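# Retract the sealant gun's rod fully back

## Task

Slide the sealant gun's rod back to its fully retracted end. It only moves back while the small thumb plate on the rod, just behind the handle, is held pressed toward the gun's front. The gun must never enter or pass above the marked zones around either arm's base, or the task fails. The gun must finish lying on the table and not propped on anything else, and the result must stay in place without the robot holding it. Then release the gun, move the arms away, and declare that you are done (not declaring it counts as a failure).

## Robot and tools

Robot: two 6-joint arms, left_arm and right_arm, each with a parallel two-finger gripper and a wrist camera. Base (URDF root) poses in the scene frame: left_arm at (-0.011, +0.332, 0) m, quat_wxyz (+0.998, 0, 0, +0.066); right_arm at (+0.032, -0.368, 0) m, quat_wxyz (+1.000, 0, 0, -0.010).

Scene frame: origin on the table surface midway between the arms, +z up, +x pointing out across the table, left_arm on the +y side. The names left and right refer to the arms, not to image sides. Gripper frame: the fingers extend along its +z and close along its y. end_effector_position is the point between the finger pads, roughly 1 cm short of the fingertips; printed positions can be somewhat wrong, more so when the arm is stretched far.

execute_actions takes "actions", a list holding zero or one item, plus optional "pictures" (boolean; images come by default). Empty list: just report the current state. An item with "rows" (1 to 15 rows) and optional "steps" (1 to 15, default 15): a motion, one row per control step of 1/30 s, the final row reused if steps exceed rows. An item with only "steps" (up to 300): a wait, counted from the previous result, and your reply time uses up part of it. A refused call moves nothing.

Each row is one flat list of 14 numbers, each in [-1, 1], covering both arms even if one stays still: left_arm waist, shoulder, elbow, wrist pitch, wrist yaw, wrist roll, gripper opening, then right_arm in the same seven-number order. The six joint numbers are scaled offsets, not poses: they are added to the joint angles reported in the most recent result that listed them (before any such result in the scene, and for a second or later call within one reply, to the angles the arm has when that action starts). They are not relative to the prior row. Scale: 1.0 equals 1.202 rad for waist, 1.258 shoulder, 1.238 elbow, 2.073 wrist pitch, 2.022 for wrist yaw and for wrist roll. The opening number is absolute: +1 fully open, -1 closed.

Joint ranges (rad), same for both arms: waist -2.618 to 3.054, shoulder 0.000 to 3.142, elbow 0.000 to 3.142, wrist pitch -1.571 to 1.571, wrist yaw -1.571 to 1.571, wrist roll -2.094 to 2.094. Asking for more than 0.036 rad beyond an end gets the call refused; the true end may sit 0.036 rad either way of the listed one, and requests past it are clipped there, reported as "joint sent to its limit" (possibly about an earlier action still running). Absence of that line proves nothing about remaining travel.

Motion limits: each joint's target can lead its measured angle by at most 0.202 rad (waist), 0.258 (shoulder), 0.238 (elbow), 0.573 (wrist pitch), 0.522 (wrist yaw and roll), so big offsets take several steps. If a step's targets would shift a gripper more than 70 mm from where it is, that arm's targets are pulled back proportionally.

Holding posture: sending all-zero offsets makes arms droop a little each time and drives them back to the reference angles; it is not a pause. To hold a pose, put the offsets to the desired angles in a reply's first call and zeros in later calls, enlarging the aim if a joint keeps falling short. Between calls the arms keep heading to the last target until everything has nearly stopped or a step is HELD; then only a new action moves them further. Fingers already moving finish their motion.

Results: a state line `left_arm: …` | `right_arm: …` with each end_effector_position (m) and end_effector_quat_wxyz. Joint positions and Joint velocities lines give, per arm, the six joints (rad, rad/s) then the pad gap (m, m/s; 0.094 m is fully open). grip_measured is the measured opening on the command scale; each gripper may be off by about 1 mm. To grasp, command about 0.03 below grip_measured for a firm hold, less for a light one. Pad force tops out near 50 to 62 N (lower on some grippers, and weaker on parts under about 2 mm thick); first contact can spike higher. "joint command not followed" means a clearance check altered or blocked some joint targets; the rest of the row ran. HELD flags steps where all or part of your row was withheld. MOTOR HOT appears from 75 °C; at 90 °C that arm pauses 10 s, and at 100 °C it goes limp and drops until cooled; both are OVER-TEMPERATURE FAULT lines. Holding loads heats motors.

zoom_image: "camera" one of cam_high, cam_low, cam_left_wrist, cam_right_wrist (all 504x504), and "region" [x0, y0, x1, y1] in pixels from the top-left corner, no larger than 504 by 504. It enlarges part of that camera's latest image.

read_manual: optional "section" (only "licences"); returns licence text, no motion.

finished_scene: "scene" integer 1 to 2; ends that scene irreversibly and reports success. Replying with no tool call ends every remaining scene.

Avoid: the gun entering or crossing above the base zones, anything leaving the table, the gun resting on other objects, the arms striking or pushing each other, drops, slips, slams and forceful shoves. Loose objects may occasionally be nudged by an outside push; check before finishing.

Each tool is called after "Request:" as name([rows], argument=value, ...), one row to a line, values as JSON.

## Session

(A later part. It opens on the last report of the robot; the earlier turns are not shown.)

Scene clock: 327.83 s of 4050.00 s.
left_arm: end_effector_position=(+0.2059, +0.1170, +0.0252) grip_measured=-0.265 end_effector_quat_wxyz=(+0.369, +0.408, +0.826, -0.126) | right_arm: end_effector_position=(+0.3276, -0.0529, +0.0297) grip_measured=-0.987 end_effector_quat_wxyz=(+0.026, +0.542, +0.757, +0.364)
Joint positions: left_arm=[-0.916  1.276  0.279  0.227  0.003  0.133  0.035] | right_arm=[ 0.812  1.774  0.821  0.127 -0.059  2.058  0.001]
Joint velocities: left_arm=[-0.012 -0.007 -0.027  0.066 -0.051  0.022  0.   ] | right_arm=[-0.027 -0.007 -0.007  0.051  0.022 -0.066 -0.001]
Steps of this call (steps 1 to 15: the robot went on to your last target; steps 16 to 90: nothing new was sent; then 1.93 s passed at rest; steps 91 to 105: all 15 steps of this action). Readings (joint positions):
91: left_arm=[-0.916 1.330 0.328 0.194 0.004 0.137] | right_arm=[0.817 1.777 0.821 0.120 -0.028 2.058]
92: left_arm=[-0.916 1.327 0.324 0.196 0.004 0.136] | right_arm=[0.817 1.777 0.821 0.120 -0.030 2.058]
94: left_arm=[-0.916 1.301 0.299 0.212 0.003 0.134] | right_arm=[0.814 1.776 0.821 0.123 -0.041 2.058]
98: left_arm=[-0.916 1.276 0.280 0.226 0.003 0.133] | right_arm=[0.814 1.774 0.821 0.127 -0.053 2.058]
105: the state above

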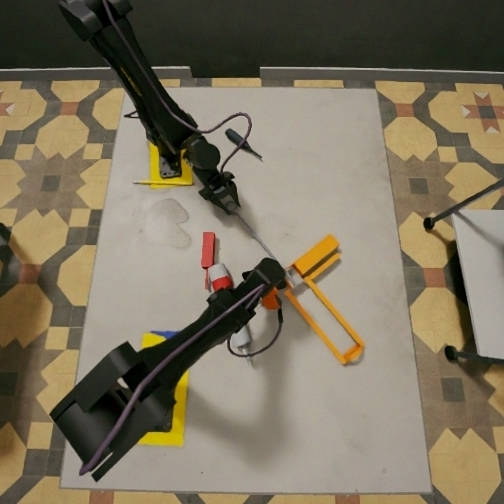

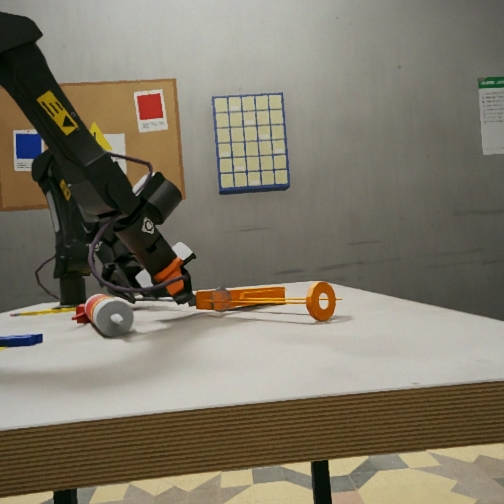

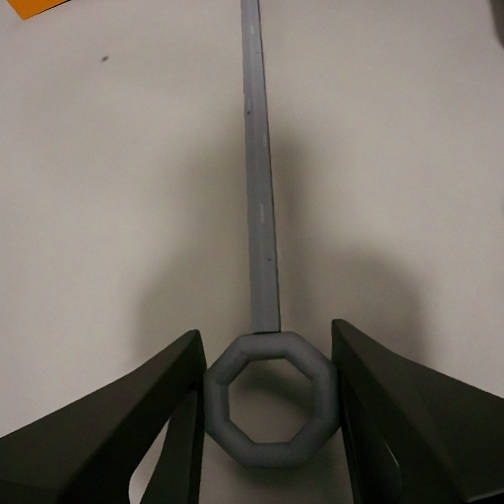

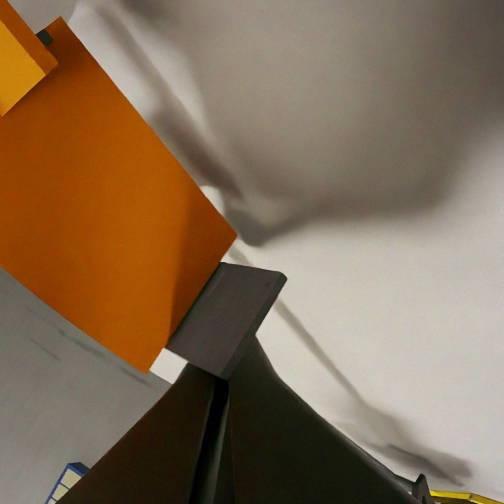

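The rod has stalled at its stop with the plate still pressed. Releasing and clearing.

Request:
execute_actions([
  {"rows":[[0,0,0,0,0,0,0.1,0,0,0,0,0,0,-1],[0,0,0,0,0,0,0.3,0.02,0,0,0,0,0,-1],[0,0,0,0,0,0,0.3,0.04,0,0,0,0,0,-1],[0,0,0,0,0,0,0.3,0.04,0,0,0,0,0,-1],[0,0,0,0,0,0,0.3,0.04,-0.03,0,0,0,0,-1],[0,-0.04,0.03,0,0,0,0.3,0.04,-0.08,0,0,0,0,-1],[0,-0.1,0.08,0,0,0,0.3,0.04,-0.16,0,0,0,0,-1],[0,-0.2,0.12,0,0,0,0.3,0.0,-0.3,0,0,0,0,-1],[0.1,-0.3,0.15,0,0,0,0.3,-0.15,-0.45,0,0,0,0,-1]],"steps":15},
])

Request:
execute_actions([
  {"steps":20},
])

Scene clock: 342.47 s of 4050.00 s.
left_arm: end_effector_position=(+0.2562, +0.1144, +0.1886) grip_measured=+0.297 end_effector_quat_wxyz=(+0.570, +0.321, +0.738, -0.164) | right_arm: end_effector_position=(+0.3668, -0.1005, +0.2101) grip_measured=-0.987 end_effector_quat_wxyz=(+0.094, +0.526, +0.645, +0.546)
Joint positions: left_arm=[-0.817  0.941  0.422  0.217  0.006  0.133  0.061] | right_arm=[ 0.665  1.331  0.813  0.121 -0.067  2.058  0.001]
Joint velocities: left_arm=[ 0.261 -0.803  0.554  0.315 -0.037  0.022 -0.001] | right_arm=[-0.603 -1.643 -0.017  0.051  0.168 -0.081  0.   ]
Steps of this call (steps 1 to 15: the robot went on to your last target; steps 16 to 90: nothing new was sent; then 11.13 s passed at rest; steps 91 to 105: all 15 steps of this action). Readings (joint positions):
91: left_arm=[-0.916 1.276 0.279 0.230 0.003 0.133] | right_arm=[0.814 1.774 0.821 0.132 -0.070 2.058]
92: left_arm=[-0.916 1.276 0.279 0.230 0.003 0.133] | right_arm=[0.818 1.774 0.821 0.133 -0.074 2.058]
94: left_arm=[-0.916 1.276 0.279 0.230 0.003 0.133] | right_arm=[0.830 1.774 0.821 0.133 -0.069 2.058]
98: left_arm=[-0.916 1.222 0.294 0.206 0.003 0.133] | right_arm=[0.851 1.693 0.814 0.108 -0.069 2.058]
105: the state above

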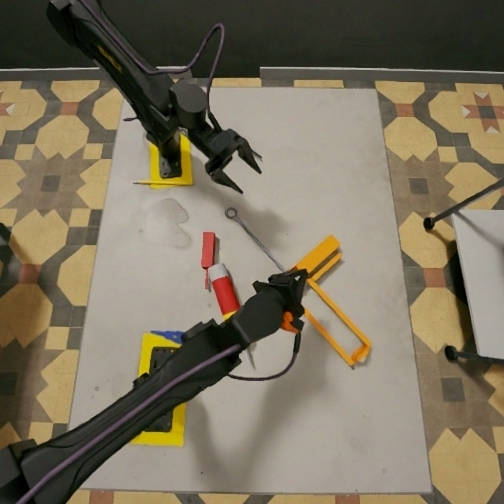

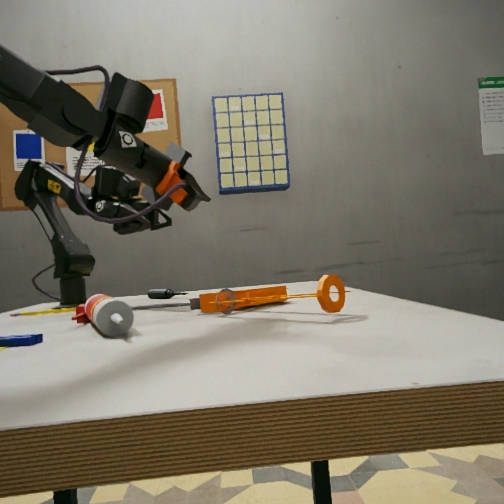

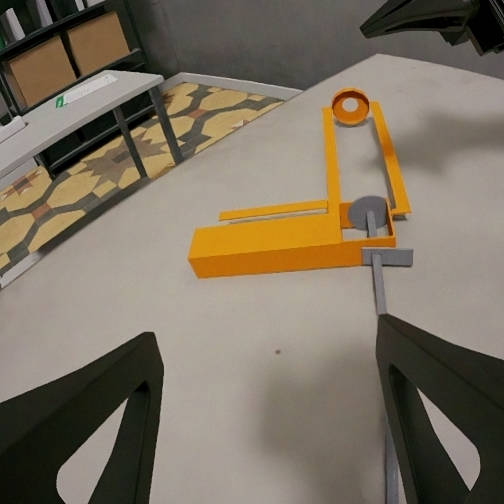

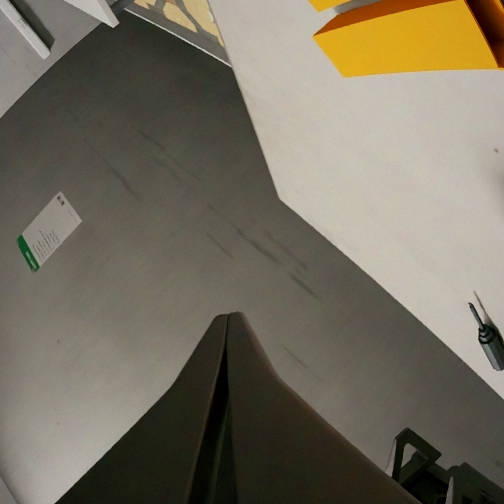

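Scene clock: 343.13 s of 4050.00 s.
left_arm: end_effector_position=(+0.2607, +0.1155, +0.2267) grip_measured=+0.297 end_effector_quat_wxyz=(+0.612, +0.305, +0.710, -0.172) | right_arm: end_effector_position=(+0.3650, -0.1202, +0.2669) grip_measured=-0.987 end_effector_quat_wxyz=(+0.121, +0.508, +0.603, +0.603)
Joint positions: left_arm=[-0.806  0.902  0.458  0.249  0.005  0.133  0.061] | right_arm=[ 0.633  1.203  0.813  0.144 -0.059  2.058  0.001]
Joint velocities: left_arm=[-0.007 -0.007  0.002 -0.037 -0.007 -0.022 -0.001] | right_arm=[-0.002 -0.022  0.002 -0.051 -0.066 -0.007 -0.002]
Steps of this call (steps 1 to 20: the robot went on to your last target). Readings (joint positions):
1: left_arm=[-0.810 0.920 0.439 0.230 0.005 0.133] | right_arm=[0.648 1.278 0.813 0.124 -0.064 2.058]
2: left_arm=[-0.807 0.908 0.450 0.242 0.005 0.133] | right_arm=[0.637 1.236 0.813 0.137 -0.061 2.058]
4: left_arm=[-0.806 0.902 0.458 0.255 0.005 0.133] | right_arm=[0.633 1.194 0.813 0.160 -0.059 2.058]
8: left_arm=[-0.806 0.902 0.458 0.250 0.005 0.133] | right_arm=[0.633 1.199 0.813 0.154 -0.059 2.058]
20: the state above

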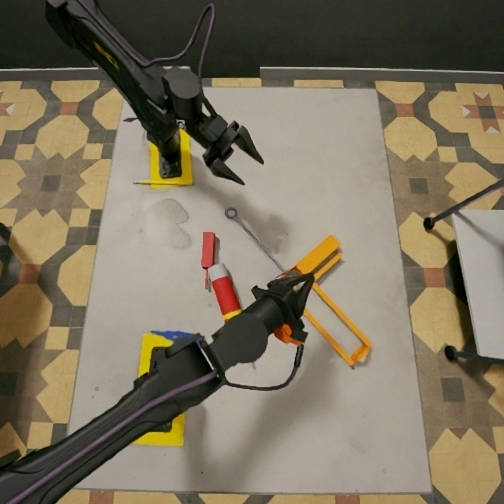

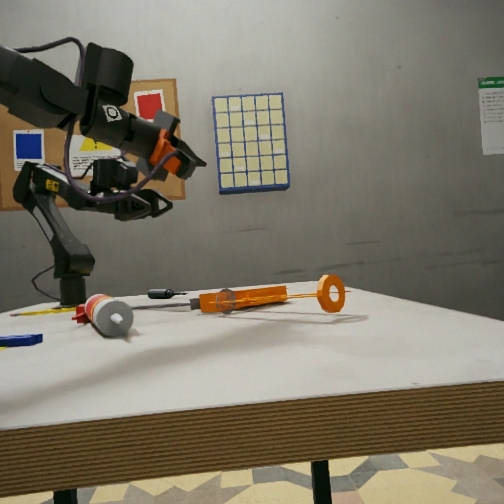

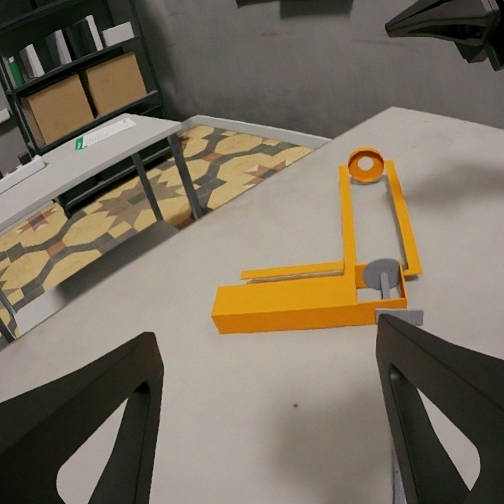

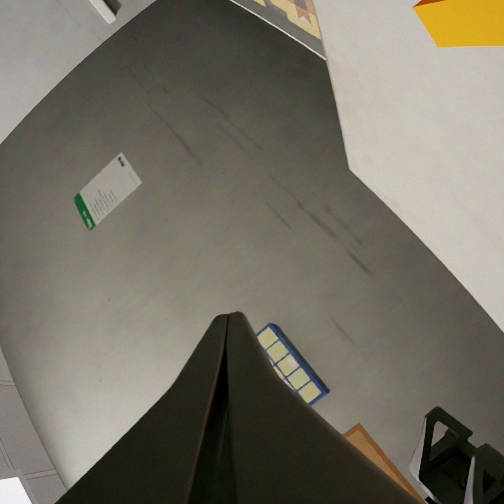

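Request:
finished_scene(scene=2)

The scene is finished: the task was done.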